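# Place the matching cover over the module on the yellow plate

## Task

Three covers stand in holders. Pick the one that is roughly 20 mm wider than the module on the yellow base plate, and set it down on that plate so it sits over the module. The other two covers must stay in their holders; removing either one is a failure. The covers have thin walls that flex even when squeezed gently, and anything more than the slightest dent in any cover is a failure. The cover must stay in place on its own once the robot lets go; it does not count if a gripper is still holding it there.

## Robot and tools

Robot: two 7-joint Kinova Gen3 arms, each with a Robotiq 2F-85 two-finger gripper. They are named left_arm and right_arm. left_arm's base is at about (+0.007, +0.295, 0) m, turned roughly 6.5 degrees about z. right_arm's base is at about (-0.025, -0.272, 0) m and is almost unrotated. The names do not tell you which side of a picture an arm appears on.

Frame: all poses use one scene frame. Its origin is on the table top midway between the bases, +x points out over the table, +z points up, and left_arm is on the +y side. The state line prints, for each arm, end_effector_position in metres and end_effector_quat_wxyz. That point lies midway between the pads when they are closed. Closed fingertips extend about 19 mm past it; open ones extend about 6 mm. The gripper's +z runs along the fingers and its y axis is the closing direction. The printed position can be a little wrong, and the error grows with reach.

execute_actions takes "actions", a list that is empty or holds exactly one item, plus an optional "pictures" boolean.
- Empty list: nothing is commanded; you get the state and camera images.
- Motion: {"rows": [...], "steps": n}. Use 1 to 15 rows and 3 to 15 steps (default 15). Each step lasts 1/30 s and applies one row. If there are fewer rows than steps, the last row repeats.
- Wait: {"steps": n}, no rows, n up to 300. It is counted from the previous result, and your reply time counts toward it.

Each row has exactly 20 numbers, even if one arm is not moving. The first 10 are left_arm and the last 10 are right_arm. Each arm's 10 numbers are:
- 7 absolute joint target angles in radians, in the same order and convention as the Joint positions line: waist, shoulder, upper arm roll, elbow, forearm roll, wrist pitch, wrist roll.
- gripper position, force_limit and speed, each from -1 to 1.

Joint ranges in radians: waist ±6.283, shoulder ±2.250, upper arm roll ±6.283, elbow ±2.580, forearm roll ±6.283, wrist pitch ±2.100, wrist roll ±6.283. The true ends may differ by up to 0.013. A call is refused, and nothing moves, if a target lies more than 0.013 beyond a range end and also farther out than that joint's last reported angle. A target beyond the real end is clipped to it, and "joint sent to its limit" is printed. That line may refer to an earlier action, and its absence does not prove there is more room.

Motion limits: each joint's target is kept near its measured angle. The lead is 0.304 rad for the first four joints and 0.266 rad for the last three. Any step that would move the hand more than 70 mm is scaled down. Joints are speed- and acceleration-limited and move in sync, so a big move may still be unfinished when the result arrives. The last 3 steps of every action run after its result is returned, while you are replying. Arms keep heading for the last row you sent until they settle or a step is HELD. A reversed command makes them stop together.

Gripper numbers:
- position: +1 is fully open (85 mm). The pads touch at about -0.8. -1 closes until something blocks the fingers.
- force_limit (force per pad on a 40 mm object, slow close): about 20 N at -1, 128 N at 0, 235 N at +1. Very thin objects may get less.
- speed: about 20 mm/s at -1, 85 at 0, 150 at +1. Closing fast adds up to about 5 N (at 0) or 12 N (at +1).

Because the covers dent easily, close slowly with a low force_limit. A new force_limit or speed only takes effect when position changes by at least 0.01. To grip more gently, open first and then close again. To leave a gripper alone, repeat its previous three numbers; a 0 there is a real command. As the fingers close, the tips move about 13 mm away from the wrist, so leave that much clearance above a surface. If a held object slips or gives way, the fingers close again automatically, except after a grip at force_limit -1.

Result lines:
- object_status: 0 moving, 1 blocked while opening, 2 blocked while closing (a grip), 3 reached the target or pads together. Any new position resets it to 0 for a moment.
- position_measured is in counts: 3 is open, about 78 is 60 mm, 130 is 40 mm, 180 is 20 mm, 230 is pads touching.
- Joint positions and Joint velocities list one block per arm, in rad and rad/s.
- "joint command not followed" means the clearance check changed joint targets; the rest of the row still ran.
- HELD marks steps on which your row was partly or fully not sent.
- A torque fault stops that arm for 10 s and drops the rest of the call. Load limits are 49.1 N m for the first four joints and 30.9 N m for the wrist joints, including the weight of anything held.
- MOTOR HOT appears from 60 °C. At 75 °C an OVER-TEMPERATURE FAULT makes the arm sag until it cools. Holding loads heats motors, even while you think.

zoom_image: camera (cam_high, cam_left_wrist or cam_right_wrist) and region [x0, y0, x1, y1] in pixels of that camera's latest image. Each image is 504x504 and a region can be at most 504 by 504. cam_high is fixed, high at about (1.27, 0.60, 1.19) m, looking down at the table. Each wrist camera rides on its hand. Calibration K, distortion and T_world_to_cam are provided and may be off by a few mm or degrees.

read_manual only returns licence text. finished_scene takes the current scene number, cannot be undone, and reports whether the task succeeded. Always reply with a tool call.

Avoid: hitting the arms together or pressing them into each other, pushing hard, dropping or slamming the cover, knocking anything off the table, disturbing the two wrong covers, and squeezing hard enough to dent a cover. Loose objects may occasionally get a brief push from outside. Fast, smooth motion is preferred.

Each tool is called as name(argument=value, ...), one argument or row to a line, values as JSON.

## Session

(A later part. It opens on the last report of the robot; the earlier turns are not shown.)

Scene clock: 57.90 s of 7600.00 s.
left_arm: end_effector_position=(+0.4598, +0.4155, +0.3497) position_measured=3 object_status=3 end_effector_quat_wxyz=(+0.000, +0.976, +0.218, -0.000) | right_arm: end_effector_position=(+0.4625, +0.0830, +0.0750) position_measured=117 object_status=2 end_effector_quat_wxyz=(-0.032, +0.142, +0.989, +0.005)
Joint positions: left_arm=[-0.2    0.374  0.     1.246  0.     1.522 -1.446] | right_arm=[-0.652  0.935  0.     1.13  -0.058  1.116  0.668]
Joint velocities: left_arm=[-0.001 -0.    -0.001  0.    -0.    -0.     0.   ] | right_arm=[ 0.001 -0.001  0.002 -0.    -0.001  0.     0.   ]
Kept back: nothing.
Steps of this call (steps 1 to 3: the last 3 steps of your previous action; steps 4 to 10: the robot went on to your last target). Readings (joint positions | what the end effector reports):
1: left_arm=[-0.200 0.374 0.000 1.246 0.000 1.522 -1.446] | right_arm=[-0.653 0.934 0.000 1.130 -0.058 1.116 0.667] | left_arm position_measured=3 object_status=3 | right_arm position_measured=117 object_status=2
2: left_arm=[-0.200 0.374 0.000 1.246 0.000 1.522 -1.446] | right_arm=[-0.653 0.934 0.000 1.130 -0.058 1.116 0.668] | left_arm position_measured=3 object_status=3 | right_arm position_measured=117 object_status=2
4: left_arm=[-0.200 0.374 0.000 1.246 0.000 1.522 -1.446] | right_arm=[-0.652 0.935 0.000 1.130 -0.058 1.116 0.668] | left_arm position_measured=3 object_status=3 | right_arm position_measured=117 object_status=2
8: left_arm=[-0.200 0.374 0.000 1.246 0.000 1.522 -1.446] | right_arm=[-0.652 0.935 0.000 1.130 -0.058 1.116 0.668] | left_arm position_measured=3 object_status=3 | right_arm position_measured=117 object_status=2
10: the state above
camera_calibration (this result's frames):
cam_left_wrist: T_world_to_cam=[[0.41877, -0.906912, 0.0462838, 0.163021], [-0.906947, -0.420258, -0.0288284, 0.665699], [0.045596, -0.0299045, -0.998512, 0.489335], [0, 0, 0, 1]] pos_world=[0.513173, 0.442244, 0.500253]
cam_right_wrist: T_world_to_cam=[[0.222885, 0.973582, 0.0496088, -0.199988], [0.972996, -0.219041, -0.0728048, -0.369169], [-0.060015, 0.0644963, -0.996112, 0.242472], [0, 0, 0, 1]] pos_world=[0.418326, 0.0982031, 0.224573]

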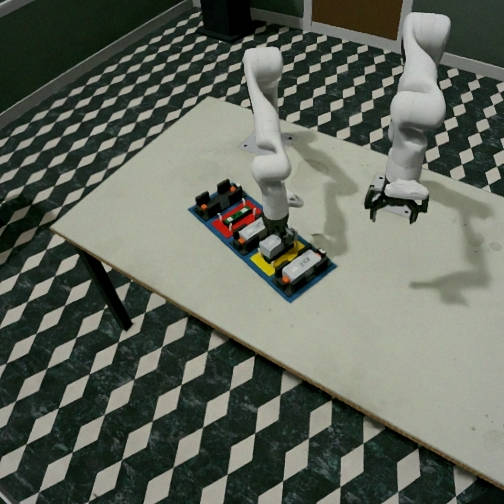

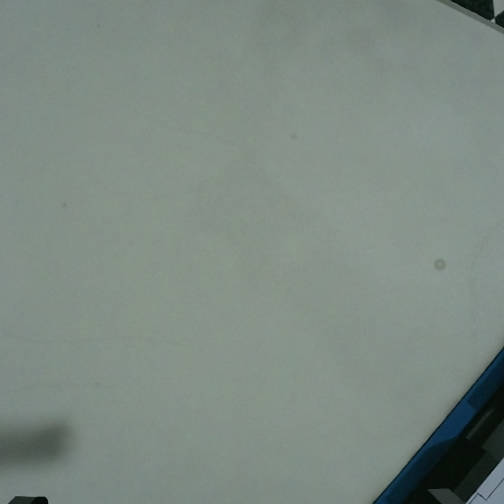

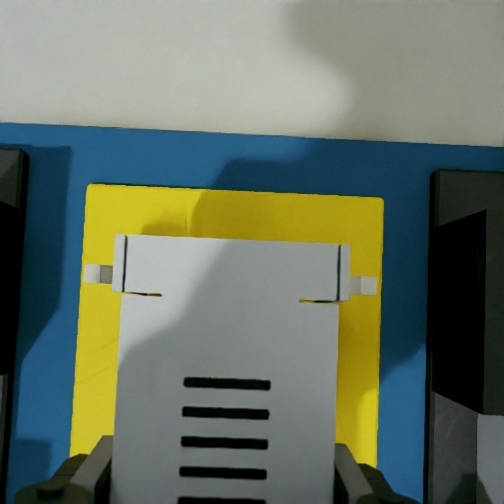

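execute_actions(
  actions=[
    {"rows": [[-0.2, 0.374, 0.0, 1.246, 0.0, 1.522, -1.446, 1, -1, 0, -0.6522, 0.93670, 0.0, 1.13074, -0.05804, 1.11375, 0.66792, 0.0635, -0.78, -1], [-0.2, 0.374, 0.0, 1.246, 0.0, 1.522, -1.446, 1, -1, 0, -0.6522, 0.93842, 0.0, 1.13175, -0.05812, 1.11103, 0.66810, 0.0635, -0.78, -1], [-0.2, 0.374, 0.0, 1.246, 0.0, 1.522, -1.446, 1, -1, 0, -0.6522, 0.94013, 0.0, 1.13276, -0.05821, 1.10830, 0.66828, 0.0635, -0.78, -1], [-0.2, 0.374, 0.0, 1.246, 0.0, 1.522, -1.446, 1, -1, 0, -0.6522, 0.94185, 0.0, 1.13376, -0.05829, 1.10558, 0.66846, 0.0635, -0.78, -1], [-0.2, 0.374, 0.0, 1.246, 0.0, 1.522, -1.446, 1, -1, 0, -0.6522, 0.94357, 0.0, 1.13477, -0.05837, 1.10286, 0.66864, 0.0635, -0.78, -1], [-0.2, 0.374, 0.0, 1.246, 0.0, 1.522, -1.446, 1, -1, 0, -0.6522, 0.94529, 0.0, 1.13578, -0.05845, 1.10014, 0.66882, 0.0635, -0.78, -1], [-0.2, 0.374, 0.0, 1.246, 0.0, 1.522, -1.446, 1, -1, 0, -0.6522, 0.94701, 0.0, 1.13679, -0.05853, 1.09742, 0.66900, 0.0635, -0.78, -1], [-0.2, 0.374, 0.0, 1.246, 0.0, 1.522, -1.446, 1, -1, 0, -0.6522, 0.94872, 0.0, 1.13780, -0.05862, 1.09469, 0.66918, 0.0635, -0.78, -1], [-0.2, 0.374, 0.0, 1.246, 0.0, 1.522, -1.446, 1, -1, 0, -0.6522, 0.95044, 0.0, 1.13881, -0.05870, 1.09197, 0.66936, 0.0635, -0.78, -1], [-0.2, 0.374, 0.0, 1.246, 0.0, 1.522, -1.446, 1, -1, 0, -0.6522, 0.95216, 0.0, 1.13982, -0.05878, 1.08925, 0.66954, 0.0635, -0.78, -1], [-0.2, 0.374, 0.0, 1.246, 0.0, 1.522, -1.446, 1, -1, 0, -0.6522, 0.95388, 0.0, 1.14083, -0.05886, 1.08653, 0.66972, 0.0635, -0.78, -1], [-0.2, 0.374, 0.0, 1.246, 0.0, 1.522, -1.446, 1, -1, 0, -0.6522, 0.95560, 0.0, 1.14183, -0.05894, 1.08381, 0.66990, 0.0635, -0.78, -1], [-0.2, 0.374, 0.0, 1.246, 0.0, 1.522, -1.446, 1, -1, 0, -0.6522, 0.95731, 0.0, 1.14284, -0.05903, 1.08108, 0.67008, 0.0635, -0.78, -1], [-0.2, 0.374, 0.0, 1.246, 0.0, 1.522, -1.446, 1, -1, 0, -0.6522, 0.95903, 0.0, 1.14385, -0.05911, 1.07836, 0.67026, 0.0635, -0.78, -1], [-0.2, 0.374, 0.0, 1.246, 0.0, 1.522, -1.446, 1, -1, 0, -0.6522, 0.96075, 0.0, 1.14486, -0.05919, 1.07564, 0.67044, 0.0635, -0.78, -1]], "steps": 15},
  ],
)

execute_actions(
  actions=[
    {"steps": 9},
  ],
  pictures=true,
)

Scene clock: 60.73 s of 7600.00 s.
left_arm: end_effector_position=(+0.4598, +0.4155, +0.3497) position_measured=3 object_status=3 end_effector_quat_wxyz=(+0.000, +0.976, +0.218, -0.000) | right_arm: end_effector_position=(+0.4625, +0.0830, +0.0626) position_measured=117 object_status=2 end_effector_quat_wxyz=(-0.032, +0.142, +0.989, +0.005)
Joint positions: left_arm=[-0.2    0.374  0.     1.246  0.     1.522 -1.446] | right_arm=[-0.652  0.951 -0.     1.139 -0.059  1.091  0.669]
Joint velocities: left_arm=[ 0.001  0.    -0.    -0.    -0.    -0.003 -0.   ] | right_arm=[ 0.001  0.051 -0.002  0.028 -0.002 -0.081  0.005]
Steps of this call (steps 1 to 15: the robot went on to your last target; steps 16 to 73: nothing new was sent; steps 74 to 85: the first 12 steps of this action). Readings (joint positions | what the end effector reports):
74: left_arm=[-0.200 0.374 0.000 1.246 0.000 1.522 -1.446] | right_arm=[-0.652 0.935 0.000 1.130 -0.058 1.116 0.668] | left_arm position_measured=3 object_status=3 | right_arm position_measured=117 object_status=2
75: left_arm=[-0.200 0.374 -0.000 1.246 0.000 1.522 -1.446] | right_arm=[-0.652 0.936 0.000 1.130 -0.058 1.115 0.668] | left_arm position_measured=3 object_status=3 | right_arm position_measured=117 object_status=2
77: left_arm=[-0.200 0.374 0.000 1.246 0.000 1.522 -1.446] | right_arm=[-0.652 0.938 0.000 1.131 -0.058 1.112 0.668] | left_arm position_measured=3 object_status=3 | right_arm position_measured=117 object_status=2
81: left_arm=[-0.200 0.374 0.000 1.246 0.000 1.522 -1.446] | right_arm=[-0.652 0.944 0.000 1.135 -0.058 1.102 0.669] | left_arm position_measured=3 object_status=3 | right_arm position_measured=117 object_status=2
85: the state above

Scene clock: 61.03 s of 7600.00 s.
left_arm: end_effector_position=(+0.4598, +0.4155, +0.3497) position_measured=3 object_status=3 end_effector_quat_wxyz=(+0.000, +0.976, +0.218, -0.000) | right_arm: end_effector_position=(+0.4625, +0.0829, +0.0553) position_measured=117 object_status=2 end_effector_quat_wxyz=(-0.032, +0.142, +0.989, +0.005)
Joint positions: left_arm=[-0.2    0.374  0.     1.246  0.     1.522 -1.446] | right_arm=[-0.652  0.96   0.     1.145 -0.059  1.076  0.67 ]
Joint velocities: left_arm=[ 0.    -0.001 -0.001  0.002  0.     0.     0.001] | right_arm=[-0.001  0.006 -0.001  0.002  0.001 -0.007  0.001]
Kept back: nothing.
Steps of this call (steps 1 to 3: the last 3 steps of your previous action; steps 4 to 9: the robot went on to your last target). Readings (joint positions | what the end effector reports):
1: left_arm=[-0.200 0.374 0.000 1.246 0.000 1.522 -1.446] | right_arm=[-0.652 0.953 -0.000 1.140 -0.059 1.088 0.670] | left_arm position_measured=3 object_status=3 | right_arm position_measured=117 object_status=2
2: left_arm=[-0.200 0.374 0.000 1.246 0.000 1.522 -1.446] | right_arm=[-0.652 0.954 0.000 1.141 -0.059 1.086 0.670] | left_arm position_measured=3 object_status=3 | right_arm position_measured=117 object_status=2
4: left_arm=[-0.200 0.374 0.000 1.246 0.000 1.522 -1.446] | right_arm=[-0.652 0.958 0.000 1.143 -0.059 1.081 0.670] | left_arm position_measured=3 object_status=3 | right_arm position_measured=117 object_status=2
8: left_arm=[-0.200 0.374 0.000 1.246 0.000 1.522 -1.446] | right_arm=[-0.652 0.960 0.000 1.145 -0.059 1.077 0.670] | left_arm position_measured=3 object_status=3 | right_arm position_measured=117 object_status=2
9: the state above
camera_calibration (this result's frames):
cam_left_wrist: T_world_to_cam=[[0.41877, -0.906912, 0.0462838, 0.163021], [-0.906947, -0.420258, -0.0288284, 0.665699], [0.0455959, -0.0299045, -0.998512, 0.489335], [0, 0, 0, 1]] pos_world=[0.513173, 0.442244, 0.500253]
cam_right_wrist: T_world_to_cam=[[0.222895, 0.973584, 0.0495243, -0.19893], [0.972994, -0.219058, -0.0727796, -0.370632], [-0.0600083, 0.064409, -0.996118, 0.222844], [0, 0, 0, 1]] pos_world=[0.418336, 0.0981326, 0.204857]

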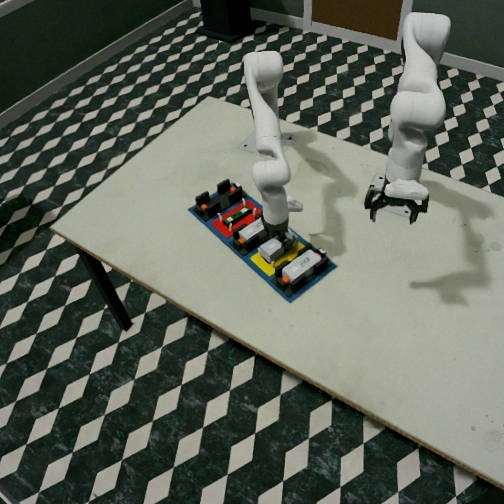

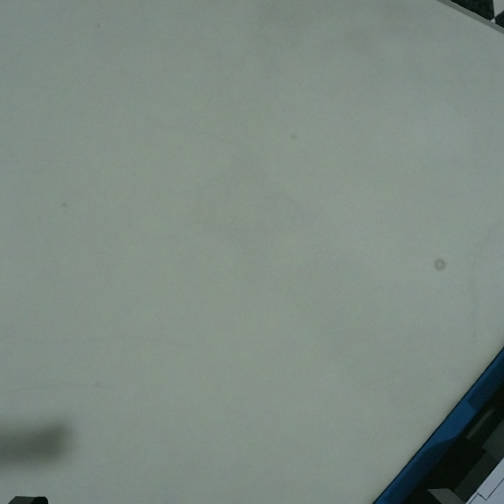

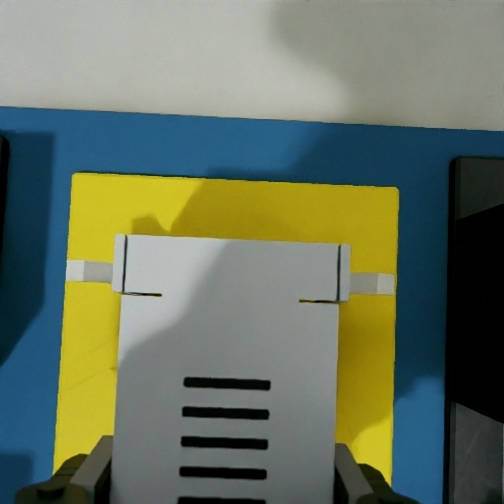

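zoom_image(
  camera="cam_high",
  region=[240, 215, 320, 285],
)

Region (240, 215, 320, 285) of cam_high's 504x504 image, scaled by 6.300, with more detail than that image has; it fills the top 441 rows of this view, and the rest is white.

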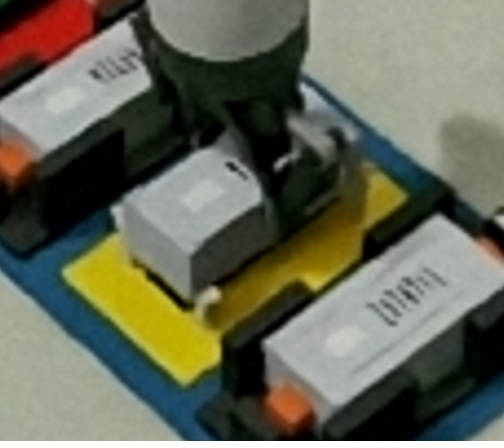

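execute_actions(
  actions=[
    {"rows": [[-0.2, 0.374, 0.0, 1.246, 0.0, 1.522, -1.446, 1, -1, 0, -0.6522, 0.96211, 0.0, 1.14547, -0.05926, 1.07368, 0.67057, 0.0635, -0.78, -1], [-0.2, 0.374, 0.0, 1.246, 0.0, 1.522, -1.446, 1, -1, 0, -0.6522, 0.96347, 0.0, 1.14608, -0.05932, 1.07171, 0.67071, 0.0635, -0.78, -1], [-0.2, 0.374, 0.0, 1.246, 0.0, 1.522, -1.446, 1, -1, 0, -0.6522, 0.96483, 0.0, 1.14668, -0.05939, 1.06975, 0.67084, 0.0635, -0.78, -1], [-0.2, 0.374, 0.0, 1.246, 0.0, 1.522, -1.446, 1, -1, 0, -0.6522, 0.96619, 0.0, 1.14729, -0.05945, 1.06778, 0.67098, 0.0635, -0.78, -1], [-0.2, 0.374, 0.0, 1.246, 0.0, 1.522, -1.446, 1, -1, 0, -0.6522, 0.96755, 0.0, 1.14790, -0.05952, 1.06582, 0.67111, 0.0635, -0.78, -1], [-0.2, 0.374, 0.0, 1.246, 0.0, 1.522, -1.446, 1, -1, 0, -0.6522, 0.96891, 0.0, 1.14851, -0.05958, 1.06385, 0.67124, 0.0635, -0.78, -1], [-0.2, 0.374, 0.0, 1.246, 0.0, 1.522, -1.446, 1, -1, 0, -0.6522, 0.97027, 0.0, 1.14912, -0.05965, 1.06189, 0.67138, 0.0635, -0.78, -1], [-0.2, 0.374, 0.0, 1.246, 0.0, 1.522, -1.446, 1, -1, 0, -0.6522, 0.97163, 0.0, 1.14972, -0.05971, 1.05992, 0.67151, 0.0635, -0.78, -1], [-0.2, 0.374, 0.0, 1.246, 0.0, 1.522, -1.446, 1, -1, 0, -0.6522, 0.97299, 0.0, 1.15033, -0.05978, 1.05796, 0.67165, 0.0635, -0.78, -1], [-0.2, 0.374, 0.0, 1.246, 0.0, 1.522, -1.446, 1, -1, 0, -0.6522, 0.97435, 0.0, 1.15094, -0.05984, 1.05599, 0.67178, 0.0635, -0.78, -1], [-0.2, 0.374, 0.0, 1.246, 0.0, 1.522, -1.446, 1, -1, 0, -0.6522, 0.97571, 0.0, 1.15155, -0.05991, 1.05403, 0.67191, 0.0635, -0.78, -1], [-0.2, 0.374, 0.0, 1.246, 0.0, 1.522, -1.446, 1, -1, 0, -0.6522, 0.97707, 0.0, 1.15216, -0.05997, 1.05206, 0.67205, 0.0635, -0.78, -1], [-0.2, 0.374, 0.0, 1.246, 0.0, 1.522, -1.446, 1, -1, 0, -0.6522, 0.97843, 0.0, 1.15276, -0.06004, 1.05010, 0.67218, 0.0635, -0.78, -1], [-0.2, 0.374, 0.0, 1.246, 0.0, 1.522, -1.446, 1, -1, 0, -0.6522, 0.97979, 0.0, 1.15337, -0.06010, 1.04813, 0.67232, 0.0635, -0.78, -1], [-0.2, 0.374, 0.0, 1.246, 0.0, 1.522, -1.446, 1, -1, 0, -0.6522, 0.98115, 0.0, 1.15398, -0.06017, 1.04617, 0.67245, 0.0635, -0.78, -1]], "steps": 15},
  ],
)

execute_actions(
  actions=[
    {"steps": 12},
  ],
  pictures=true,
)

Scene clock: 62.13 s of 7600.00 s.
left_arm: end_effector_position=(+0.4598, +0.4155, +0.3497) position_measured=3 object_status=3 end_effector_quat_wxyz=(+0.000, +0.976, +0.218, -0.000) | right_arm: end_effector_position=(+0.4625, +0.0829, +0.0456) position_measured=117 object_status=2 end_effector_quat_wxyz=(-0.032, +0.142, +0.989, +0.005)
Joint positions: left_arm=[-0.2    0.374  0.     1.246 -0.     1.522 -1.446] | right_arm=[-0.652  0.974  0.     1.151 -0.06   1.057  0.672]
Joint velocities: left_arm=[ 0.     0.001  0.    -0.    -0.    -0.001  0.   ] | right_arm=[-0.     0.04  -0.     0.019 -0.002 -0.058  0.005]
Steps of this call (steps 1 to 21: the robot went on to your last target; steps 22 to 33: the first 12 steps of this action). Readings (joint positions | what the end effector reports):
22: left_arm=[-0.200 0.374 0.000 1.246 0.000 1.522 -1.446] | right_arm=[-0.652 0.961 0.000 1.145 -0.059 1.075 0.670] | left_arm position_measured=3 object_status=3 | right_arm position_measured=117 object_status=2
23: left_arm=[-0.200 0.374 0.000 1.246 0.000 1.522 -1.446] | right_arm=[-0.652 0.962 0.000 1.145 -0.059 1.075 0.670] | left_arm position_measured=3 object_status=3 | right_arm position_measured=117 object_status=2
25: left_arm=[-0.200 0.374 0.000 1.246 0.000 1.522 -1.446] | right_arm=[-0.652 0.963 0.000 1.146 -0.059 1.072 0.671] | left_arm position_measured=3 object_status=3 | right_arm position_measured=117 object_status=2
29: left_arm=[-0.200 0.374 0.000 1.246 0.000 1.522 -1.446] | right_arm=[-0.652 0.968 0.000 1.148 -0.060 1.065 0.671] | left_arm position_measured=3 object_status=3 | right_arm position_measured=117 object_status=2
33: the state above

Scene clock: 62.53 s of 7600.00 s.
left_arm: end_effector_position=(+0.4598, +0.4155, +0.3497) position_measured=3 object_status=3 end_effector_quat_wxyz=(+0.000, +0.976, +0.218, -0.000) | right_arm: end_effector_position=(+0.4625, +0.0829, +0.0400) position_measured=117 object_status=2 end_effector_quat_wxyz=(-0.032, +0.142, +0.989, +0.005)
Joint positions: left_arm=[-0.2    0.374  0.     1.246  0.     1.522 -1.446] | right_arm=[-0.652  0.981  0.     1.154 -0.06   1.046  0.672]
Joint velocities: left_arm=[ 0.     0.     0.    -0.001  0.    -0.001  0.001] | right_arm=[-0.001  0.001 -0.001  0.     0.    -0.001  0.   ]
Kept back: nothing.
Steps of this call (steps 1 to 3: the last 3 steps of your previous action; steps 4 to 12: the robot went on to your last target). Readings (joint positions | what the end effector reports):
1: left_arm=[-0.200 0.374 0.000 1.246 0.000 1.522 -1.446] | right_arm=[-0.652 0.975 0.000 1.151 -0.060 1.055 0.672] | left_arm position_measured=3 object_status=3 | right_arm position_measured=117 object_status=2
2: left_arm=[-0.200 0.374 0.000 1.246 0.000 1.522 -1.446] | right_arm=[-0.652 0.976 0.000 1.152 -0.060 1.053 0.672] | left_arm position_measured=3 object_status=3 | right_arm position_measured=117 object_status=2
4: left_arm=[-0.200 0.374 -0.000 1.246 0.000 1.522 -1.446] | right_arm=[-0.652 0.979 0.000 1.153 -0.060 1.050 0.672] | left_arm position_measured=3 object_status=3 | right_arm position_measured=117 object_status=2
8: left_arm=[-0.200 0.374 0.000 1.246 0.000 1.522 -1.446] | right_arm=[-0.652 0.981 0.000 1.154 -0.060 1.047 0.672] | left_arm position_measured=3 object_status=3 | right_arm position_measured=117 object_status=2
12: the state above
camera_calibration (this result's frames):
cam_left_wrist: T_world_to_cam=[[0.418771, -0.906912, 0.0462838, 0.163021], [-0.906947, -0.420258, -0.0288283, 0.665699], [0.0455959, -0.0299045, -0.998512, 0.489335], [0, 0, 0, 1]] pos_world=[0.513173, 0.442244, 0.500253]
cam_right_wrist: T_world_to_cam=[[0.222922, 0.97358, 0.0494757, -0.198169], [0.972986, -0.219087, -0.0727935, -0.371745], [-0.0600309, 0.0643665, -0.996119, 0.207676], [0, 0, 0, 1]] pos_world=[0.418346, 0.0981218, 0.189614]

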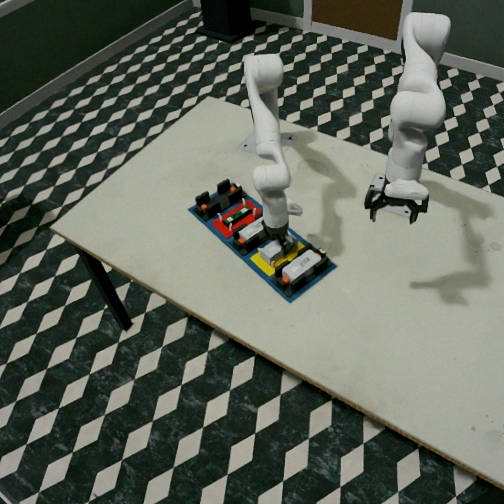

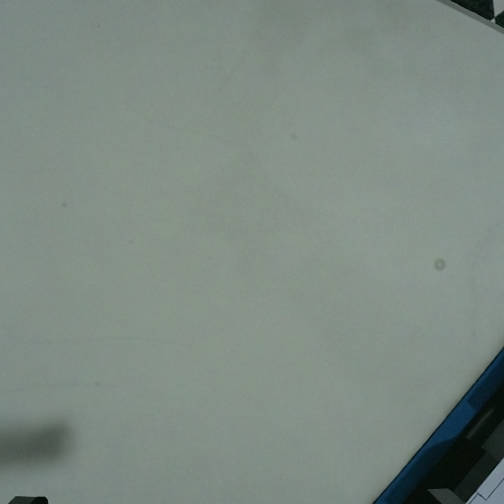

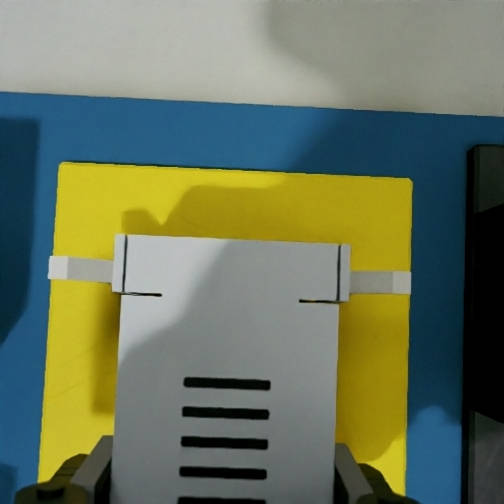

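execute_actions(
  actions=[
    {"rows": [[-0.2, 0.374, 0.0, 1.246, 0.0, 1.522, -1.446, 1, -1, 0, -0.6522, 0.98162, 0.0, 1.15415, -0.06019, 1.04553, 0.67250, 0.0635, -0.78, -1], [-0.2, 0.374, 0.0, 1.246, 0.0, 1.522, -1.446, 1, -1, 0, -0.6522, 0.98208, 0.0, 1.15433, -0.06022, 1.04489, 0.67254, 0.0635, -0.78, -1], [-0.2, 0.374, 0.0, 1.246, 0.0, 1.522, -1.446, 1, -1, 0, -0.6522, 0.98255, 0.0, 1.15450, -0.06024, 1.04425, 0.67259, 0.0635, -0.78, -1], [-0.2, 0.374, 0.0, 1.246, 0.0, 1.522, -1.446, 1, -1, 0, -0.6522, 0.98302, 0.0, 1.15468, -0.06026, 1.04361, 0.67263, 0.0635, -0.78, -1], [-0.2, 0.374, 0.0, 1.246, 0.0, 1.522, -1.446, 1, -1, 0, -0.6522, 0.98348, 0.0, 1.15485, -0.06028, 1.04297, 0.67268, 0.0635, -0.78, -1], [-0.2, 0.374, 0.0, 1.246, 0.0, 1.522, -1.446, 1, -1, 0, -0.6522, 0.98395, 0.0, 1.15502, -0.06031, 1.04233, 0.67272, 0.0635, -0.78, -1], [-0.2, 0.374, 0.0, 1.246, 0.0, 1.522, -1.446, 1, -1, 0, -0.6522, 0.98442, 0.0, 1.15520, -0.06033, 1.04169, 0.67277, 0.0635, -0.78, -1], [-0.2, 0.374, 0.0, 1.246, 0.0, 1.522, -1.446, 1, -1, 0, -0.6522, 0.98488, 0.0, 1.15537, -0.06035, 1.04105, 0.67281, 0.0635, -0.78, -1], [-0.2, 0.374, 0.0, 1.246, 0.0, 1.522, -1.446, 1, -1, 0, -0.6522, 0.98535, 0.0, 1.15555, -0.06037, 1.04041, 0.67286, 0.0635, -0.78, -1], [-0.2, 0.374, 0.0, 1.246, 0.0, 1.522, -1.446, 1, -1, 0, -0.6522, 0.98582, 0.0, 1.15572, -0.06040, 1.03977, 0.67290, 0.0635, -0.78, -1], [-0.2, 0.374, 0.0, 1.246, 0.0, 1.522, -1.446, 1, -1, 0, -0.6522, 0.98628, 0.0, 1.15589, -0.06042, 1.03913, 0.67295, 0.0635, -0.78, -1], [-0.2, 0.374, 0.0, 1.246, 0.0, 1.522, -1.446, 1, -1, 0, -0.6522, 0.98675, 0.0, 1.15607, -0.06044, 1.03849, 0.67299, 0.0635, -0.78, -1]], "steps": 15},
  ],
)

execute_actions(
  actions=[
    {"steps": 10},
  ],
  pictures=true,
)

Scene clock: 63.43 s of 7600.00 s.
left_arm: end_effector_position=(+0.4598, +0.4155, +0.3497) position_measured=3 object_status=3 end_effector_quat_wxyz=(+0.000, +0.976, +0.218, -0.000) | right_arm: end_effector_position=(+0.4625, +0.0829, +0.0368) position_measured=117 object_status=2 end_effector_quat_wxyz=(-0.032, +0.142, +0.989, +0.005)
Joint positions: left_arm=[-0.2    0.374 -0.     1.246  0.     1.522 -1.446] | right_arm=[-0.652  0.986  0.     1.156 -0.06   1.04   0.673]
Joint velocities: left_arm=[ 0.    -0.    -0.     0.    -0.     0.001 -0.   ] | right_arm=[ 0.001  0.013 -0.002  0.006 -0.001 -0.019  0.002]
Steps of this call (steps 1 to 15: the robot went on to your last target; steps 16 to 27: the first 12 steps of this action). Readings (joint positions | what the end effector reports):
16: left_arm=[-0.200 0.374 0.000 1.246 0.000 1.522 -1.446] | right_arm=[-0.652 0.981 0.000 1.154 -0.060 1.046 0.672] | left_arm position_measured=3 object_status=3 | right_arm position_measured=117 object_status=2
17: left_arm=[-0.200 0.374 0.000 1.246 0.000 1.522 -1.446] | right_arm=[-0.652 0.981 0.000 1.154 -0.060 1.046 0.672] | left_arm position_measured=3 object_status=3 | right_arm position_measured=117 object_status=2
19: left_arm=[-0.200 0.374 0.000 1.246 0.000 1.522 -1.446] | right_arm=[-0.652 0.982 0.000 1.154 -0.060 1.045 0.673] | left_arm position_measured=3 object_status=3 | right_arm position_measured=117 object_status=2
23: left_arm=[-0.200 0.374 -0.000 1.246 0.000 1.522 -1.446] | right_arm=[-0.652 0.984 0.000 1.155 -0.060 1.043 0.673] | left_arm position_measured=3 object_status=3 | right_arm position_measured=117 object_status=2
27: the state above

Scene clock: 63.77 s of 7600.00 s.
left_arm: end_effector_position=(+0.4598, +0.4155, +0.3497) position_measured=3 object_status=3 end_effector_quat_wxyz=(+0.000, +0.976, +0.218, -0.000) | right_arm: end_effector_position=(+0.4625, +0.0829, +0.0364) position_measured=117 object_status=2 end_effector_quat_wxyz=(-0.032, +0.142, +0.989, +0.005)
Joint positions: left_arm=[-0.2    0.374  0.     1.246  0.     1.522 -1.446] | right_arm=[-0.652  0.986  0.     1.156 -0.061  1.039  0.673]
Joint velocities: left_arm=[ 0.001 -0.001  0.    -0.002  0.    -0.001  0.003] | right_arm=[-0.001  0.    -0.003  0.001 -0.002  0.     0.001]
Kept back: nothing.
Steps of this call (steps 1 to 3: the last 3 steps of your previous action; steps 4 to 10: the robot went on to your last target). Readings (joint positions | what the end effector reports):
1: left_arm=[-0.200 0.374 0.000 1.246 0.000 1.522 -1.446] | right_arm=[-0.652 0.986 0.000 1.156 -0.060 1.040 0.673] | left_arm position_measured=3 object_status=3 | right_arm position_measured=117 object_status=2
2: left_arm=[-0.200 0.374 0.000 1.246 0.000 1.522 -1.446] | right_arm=[-0.652 0.986 0.000 1.156 -0.060 1.039 0.673] | left_arm position_measured=3 object_status=3 | right_arm position_measured=117 object_status=2
4: left_arm=[-0.200 0.374 0.000 1.246 0.000 1.522 -1.446] | right_arm=[-0.652 0.986 0.000 1.156 -0.061 1.039 0.673] | left_arm position_measured=3 object_status=3 | right_arm position_measured=117 object_status=2
8: left_arm=[-0.200 0.374 0.000 1.246 0.000 1.522 -1.446] | right_arm=[-0.652 0.986 0.000 1.156 -0.061 1.039 0.673] | left_arm position_measured=3 object_status=3 | right_arm position_measured=117 object_status=2
10: the state above
camera_calibration (this result's frames):
cam_left_wrist: T_world_to_cam=[[0.41877, -0.906912, 0.0462839, 0.163021], [-0.906947, -0.420258, -0.0288284, 0.665699], [0.045596, -0.0299045, -0.998512, 0.489335], [0, 0, 0, 1]] pos_world=[0.513174, 0.442244, 0.500252]
cam_right_wrist: T_world_to_cam=[[0.222985, 0.973556, 0.0496711, -0.198016], [0.97297, -0.219133, -0.0728689, -0.371994], [-0.0600573, 0.0645772, -0.996104, 0.204068], [0, 0, 0, 1]] pos_world=[0.41835, 0.0980853, 0.186002]

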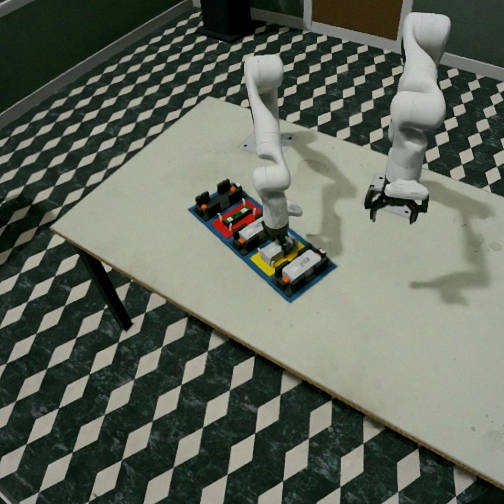

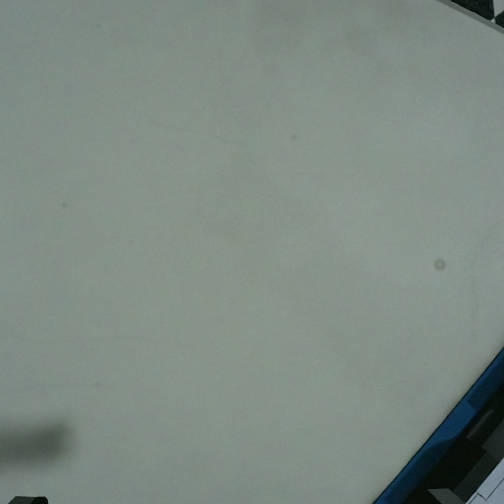

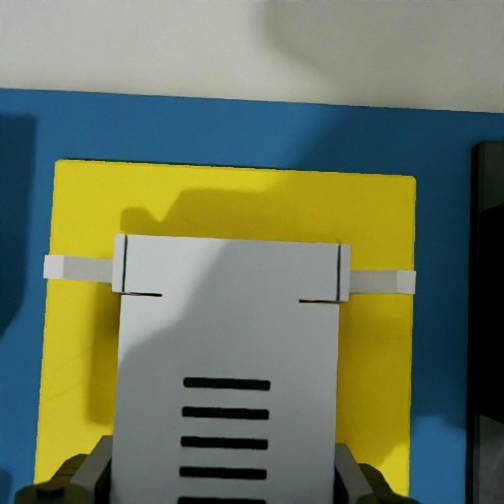

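zoom_image(
  camera="cam_high",
  region=[245, 225, 315, 285],
)

Region (245, 225, 315, 285) of cam_high's 504x504 image, scaled by 7.200, with more detail than that image has; it fills the top 432 rows of this view, and the rest is white.

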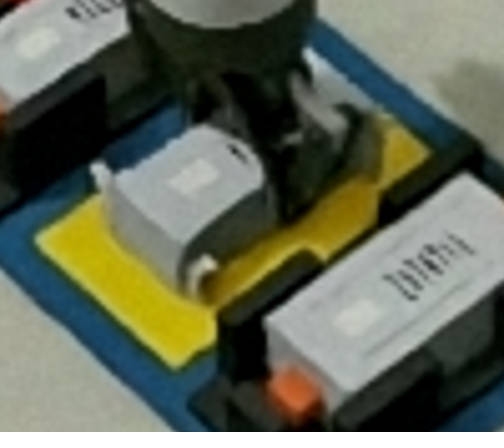

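execute_actions(
  actions=[
    {"rows": [[-0.2, 0.374, 0.0, 1.246, 0.0, 1.522, -1.446, 1, -1, 0, -0.6522, 0.98675, 0.0, 1.15607, -0.06044, 1.03849, 0.67299, 0.22, -0.78, -1], [-0.2, 0.374, 0.0, 1.246, 0.0, 1.522, -1.446, 1, -1, 0, -0.6522, 0.98675, 0.0, 1.15607, -0.06044, 1.03849, 0.67299, 0.22, -0.78, -1], [-0.2, 0.374, 0.0, 1.246, 0.0, 1.522, -1.446, 1, -1, 0, -0.6522, 0.98675, 0.0, 1.15607, -0.06044, 1.03849, 0.67299, 0.22, -0.78, -1], [-0.2, 0.374, 0.0, 1.246, 0.0, 1.522, -1.446, 1, -1, 0, -0.6522, 0.98675, 0.0, 1.15607, -0.06044, 1.03849, 0.67299, 0.22, -0.78, -1], [-0.2, 0.374, 0.0, 1.246, 0.0, 1.522, -1.446, 1, -1, 0, -0.6522, 0.98675, 0.0, 1.15607, -0.06044, 1.03849, 0.67299, 0.22, -0.78, -1], [-0.2, 0.374, 0.0, 1.246, 0.0, 1.522, -1.446, 1, -1, 0, -0.6522, 0.98675, 0.0, 1.15607, -0.06044, 1.03849, 0.67299, 0.22, -0.78, -1], [-0.2, 0.374, 0.0, 1.246, 0.0, 1.522, -1.446, 1, -1, 0, -0.6522, 0.98675, 0.0, 1.15607, -0.06044, 1.03849, 0.67299, 0.22, -0.78, -1], [-0.2, 0.374, 0.0, 1.246, 0.0, 1.522, -1.446, 1, -1, 0, -0.6522, 0.98675, 0.0, 1.15607, -0.06044, 1.03849, 0.67299, 0.22, -0.78, -1], [-0.2, 0.374, 0.0, 1.246, 0.0, 1.522, -1.446, 1, -1, 0, -0.6522, 0.98675, 0.0, 1.15607, -0.06044, 1.03849, 0.67299, 0.22, -0.78, -1], [-0.2, 0.374, 0.0, 1.246, 0.0, 1.522, -1.446, 1, -1, 0, -0.6522, 0.98675, 0.0, 1.15607, -0.06044, 1.03849, 0.67299, 0.22, -0.78, -1], [-0.2, 0.374, 0.0, 1.246, 0.0, 1.522, -1.446, 1, -1, 0, -0.6522, 0.98675, 0.0, 1.15607, -0.06044, 1.03849, 0.67299, 0.41, -0.78, 0]], "steps": 15},
  ],
)

execute_actions(
  actions=[
    {"steps": 6},
  ],
  pictures=true,
)

Scene clock: 65.13 s of 7600.00 s.
left_arm: end_effector_position=(+0.4598, +0.4155, +0.3497) position_measured=3 object_status=3 end_effector_quat_wxyz=(+0.000, +0.976, +0.218, -0.000) | right_arm: end_effector_position=(+0.4626, +0.0830, +0.0361) position_measured=100 object_status=0 end_effector_quat_wxyz=(-0.032, +0.142, +0.989, +0.005)
Joint positions: left_arm=[-0.2    0.374  0.     1.246  0.     1.522 -1.446] | right_arm=[-0.652  0.987 -0.     1.156 -0.06   1.038  0.673]
Joint velocities: left_arm=[-0.001 -0.001 -0.     0.    -0.     0.001  0.001] | right_arm=[-0.001 -0.003 -0.003 -0.003 -0.001 -0.     0.   ]
Steps of this call (steps 1 to 15: the robot went on to your last target; steps 16 to 29: nothing new was sent; steps 30 to 41: the first 12 steps of this action). Readings (joint positions | what the end effector reports):
30: left_arm=[-0.200 0.374 0.000 1.246 0.000 1.522 -1.446] | right_arm=[-0.652 0.986 -0.000 1.156 -0.061 1.039 0.673] | left_arm position_measured=3 object_status=3 | right_arm position_measured=117 object_status=0
31: left_arm=[-0.200 0.374 0.000 1.246 0.000 1.522 -1.446] | right_arm=[-0.652 0.986 -0.000 1.156 -0.061 1.039 0.673] | left_arm position_measured=3 object_status=3 | right_arm position_measured=117 object_status=0
33: left_arm=[-0.200 0.374 0.000 1.246 0.000 1.522 -1.446] | right_arm=[-0.652 0.986 -0.000 1.156 -0.061 1.039 0.673] | left_arm position_measured=3 object_status=3 | right_arm position_measured=114 object_status=0
37: left_arm=[-0.200 0.374 0.000 1.246 0.000 1.522 -1.446] | right_arm=[-0.652 0.987 -0.000 1.156 -0.060 1.038 0.673] | left_arm position_measured=3 object_status=3 | right_arm position_measured=107 object_status=0
41: the state above

Scene clock: 65.33 s of 7600.00 s.
left_arm: end_effector_position=(+0.4598, +0.4155, +0.3497) position_measured=3 object_status=3 end_effector_quat_wxyz=(+0.000, +0.976, +0.218, -0.000) | right_arm: end_effector_position=(+0.4625, +0.0830, +0.0360) position_measured=78 object_status=0 end_effector_quat_wxyz=(-0.032, +0.142, +0.989, +0.005)
Joint positions: left_arm=[-0.2    0.374  0.     1.246  0.     1.522 -1.446] | right_arm=[-0.652  0.987  0.     1.156 -0.06   1.038  0.673]
Joint velocities: left_arm=[-0.     0.    -0.     0.001 -0.    -0.     0.001] | right_arm=[-0.001  0.001  0.002 -0.    -0.001 -0.     0.001]
Kept back: nothing.
Steps of this call (steps 1 to 3: the last 3 steps of your previous action; steps 4 to 6: the robot went on to your last target). Readings (joint positions | what the end effector reports):
1: left_arm=[-0.200 0.374 0.000 1.246 0.000 1.522 -1.446] | right_arm=[-0.652 0.987 -0.000 1.156 -0.060 1.038 0.673] | left_arm position_measured=3 object_status=3 | right_arm position_measured=95 object_status=0
2: left_arm=[-0.200 0.374 0.000 1.246 0.000 1.522 -1.446] | right_arm=[-0.652 0.987 -0.000 1.156 -0.060 1.038 0.673] | left_arm position_measured=3 object_status=3 | right_arm position_measured=89 object_status=0
4: left_arm=[-0.200 0.374 0.000 1.246 0.000 1.522 -1.446] | right_arm=[-0.652 0.987 0.000 1.156 -0.060 1.038 0.673] | left_arm position_measured=3 object_status=3 | right_arm position_measured=81 object_status=0
6: the state above
camera_calibration (this result's frames):
cam_left_wrist: T_world_to_cam=[[0.418771, -0.906912, 0.0462837, 0.163021], [-0.906947, -0.420258, -0.0288285, 0.665699], [0.045596, -0.0299043, -0.998512, 0.489335], [0, 0, 0, 1]] pos_world=[0.513173, 0.442244, 0.500253]
cam_right_wrist: T_world_to_cam=[[0.222849, 0.973589, 0.0496233, -0.198029], [0.973007, -0.219007, -0.0727504, -0.372049], [-0.0599611, 0.0644961, -0.996115, 0.203615], [0, 0, 0, 1]] pos_world=[0.418346, 0.0981851, 0.185584]

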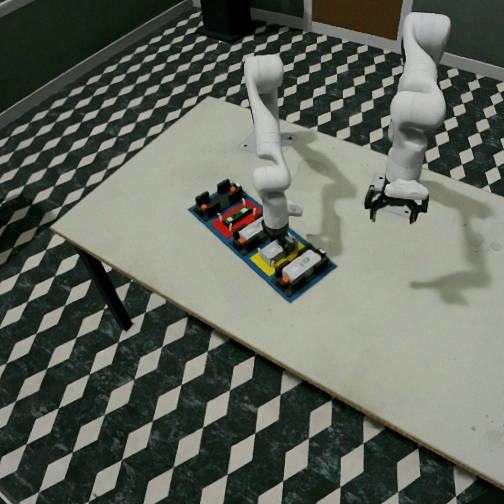

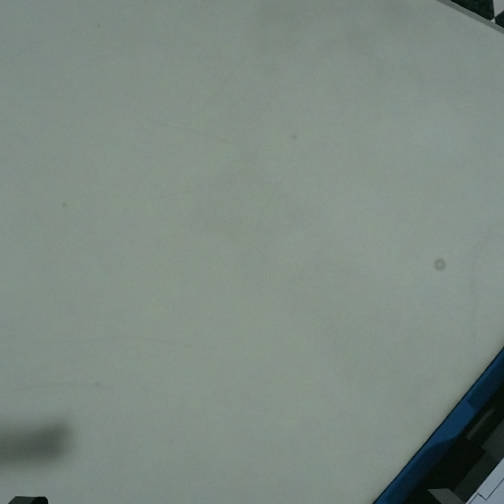

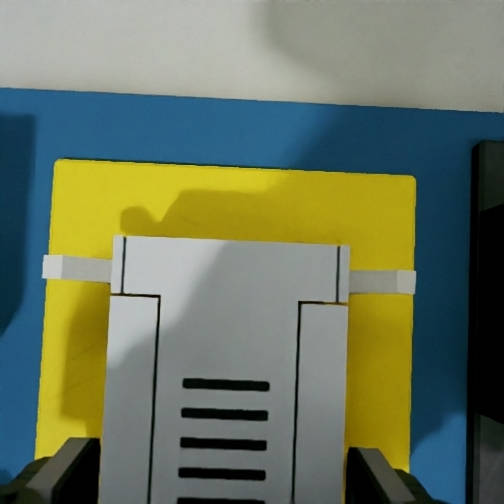

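execute_actions(
  actions=[
    {"rows": [[-0.2, 0.374, 0.0, 1.246, 0.0, 1.522, -1.446, 1, -1, 0, -0.6522, 0.9350, 0.0, 1.1297, -0.0580, 1.1165, 0.6677, 0.41, -0.78, 0]], "steps": 15},
  ],
  pictures=true,
)

Scene clock: 65.90 s of 7600.00 s.
left_arm: end_effector_position=(+0.4598, +0.4155, +0.3497) position_measured=3 object_status=3 end_effector_quat_wxyz=(+0.000, +0.976, +0.218, -0.000) | right_arm: end_effector_position=(+0.4624, +0.0829, +0.0744) position_measured=77 object_status=3 end_effector_quat_wxyz=(-0.032, +0.142, +0.989, +0.004)
Joint positions: left_arm=[-0.2    0.374  0.     1.246  0.     1.522 -1.446] | right_arm=[-0.652  0.936  0.     1.13  -0.058  1.116  0.668]
Joint velocities: left_arm=[ 0.002  0.001 -0.001  0.     0.     0.    -0.001] | right_arm=[ 0.    -0.01   0.    -0.002  0.     0.007 -0.   ]
Steps of this call (steps 1 to 5: the robot went on to your last target; steps 6 to 17: the first 12 steps of this action). Readings (joint positions | what the end effector reports):
6: left_arm=[-0.200 0.374 0.000 1.246 0.000 1.522 -1.446] | right_arm=[-0.652 0.985 -0.000 1.156 -0.060 1.040 0.673] | left_arm position_measured=3 object_status=3 | right_arm position_measured=77 object_status=0
7: left_arm=[-0.200 0.374 0.000 1.246 0.000 1.522 -1.446] | right_arm=[-0.652 0.980 -0.000 1.154 -0.060 1.047 0.672] | left_arm position_measured=3 object_status=3 | right_arm position_measured=77 object_status=0
9: left_arm=[-0.200 0.374 0.000 1.246 0.000 1.522 -1.446] | right_arm=[-0.652 0.957 -0.000 1.143 -0.059 1.080 0.670] | left_arm position_measured=3 object_status=3 | right_arm position_measured=77 object_status=3
13: left_arm=[-0.200 0.374 0.000 1.246 0.000 1.522 -1.446] | right_arm=[-0.652 0.938 0.000 1.130 -0.058 1.113 0.668] | left_arm position_measured=3 object_status=3 | right_arm position_measured=77 object_status=3
17: the state above
camera_calibration (this result's frames):
cam_left_wrist: T_world_to_cam=[[0.418771, -0.906912, 0.0462837, 0.163021], [-0.906947, -0.420258, -0.0288284, 0.665699], [0.0455959, -0.0299044, -0.998512, 0.489335], [0, 0, 0, 1]] pos_world=[0.513173, 0.442244, 0.500252]
cam_right_wrist: T_world_to_cam=[[0.222938, 0.973588, 0.0492496, -0.199899], [0.97296, -0.219095, -0.0731208, -0.369144], [-0.0603992, 0.0642193, -0.996106, 0.24207], [0, 0, 0, 1]] pos_world=[0.418348, 0.0981958, 0.223981]

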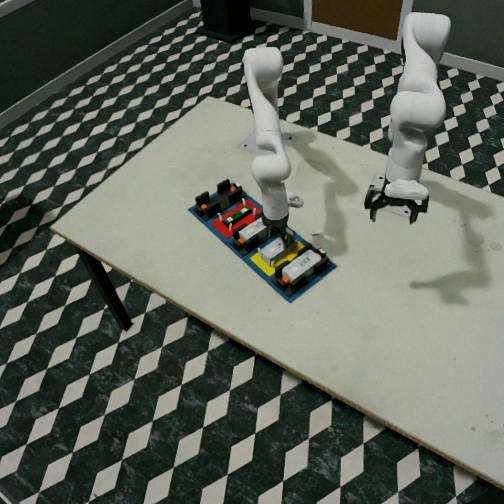

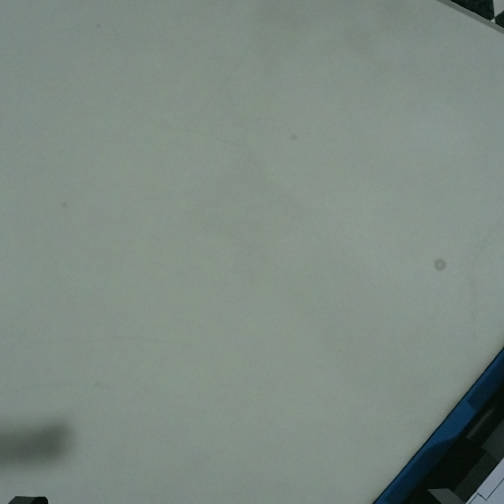

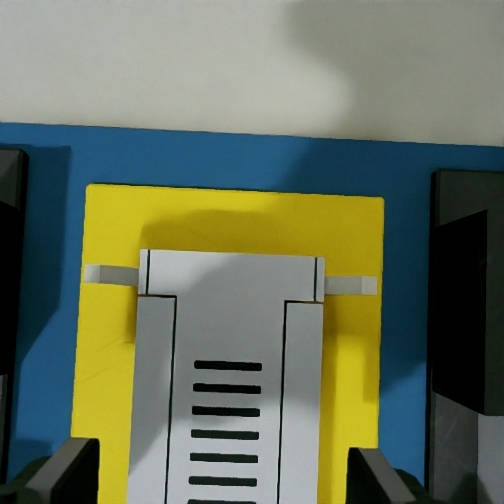

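The cover is seated between the posts, centred on the plate, with the walls flush. Finishing scene 1.

finished_scene(
  scene=1,
)

The scene is finished: the task was done.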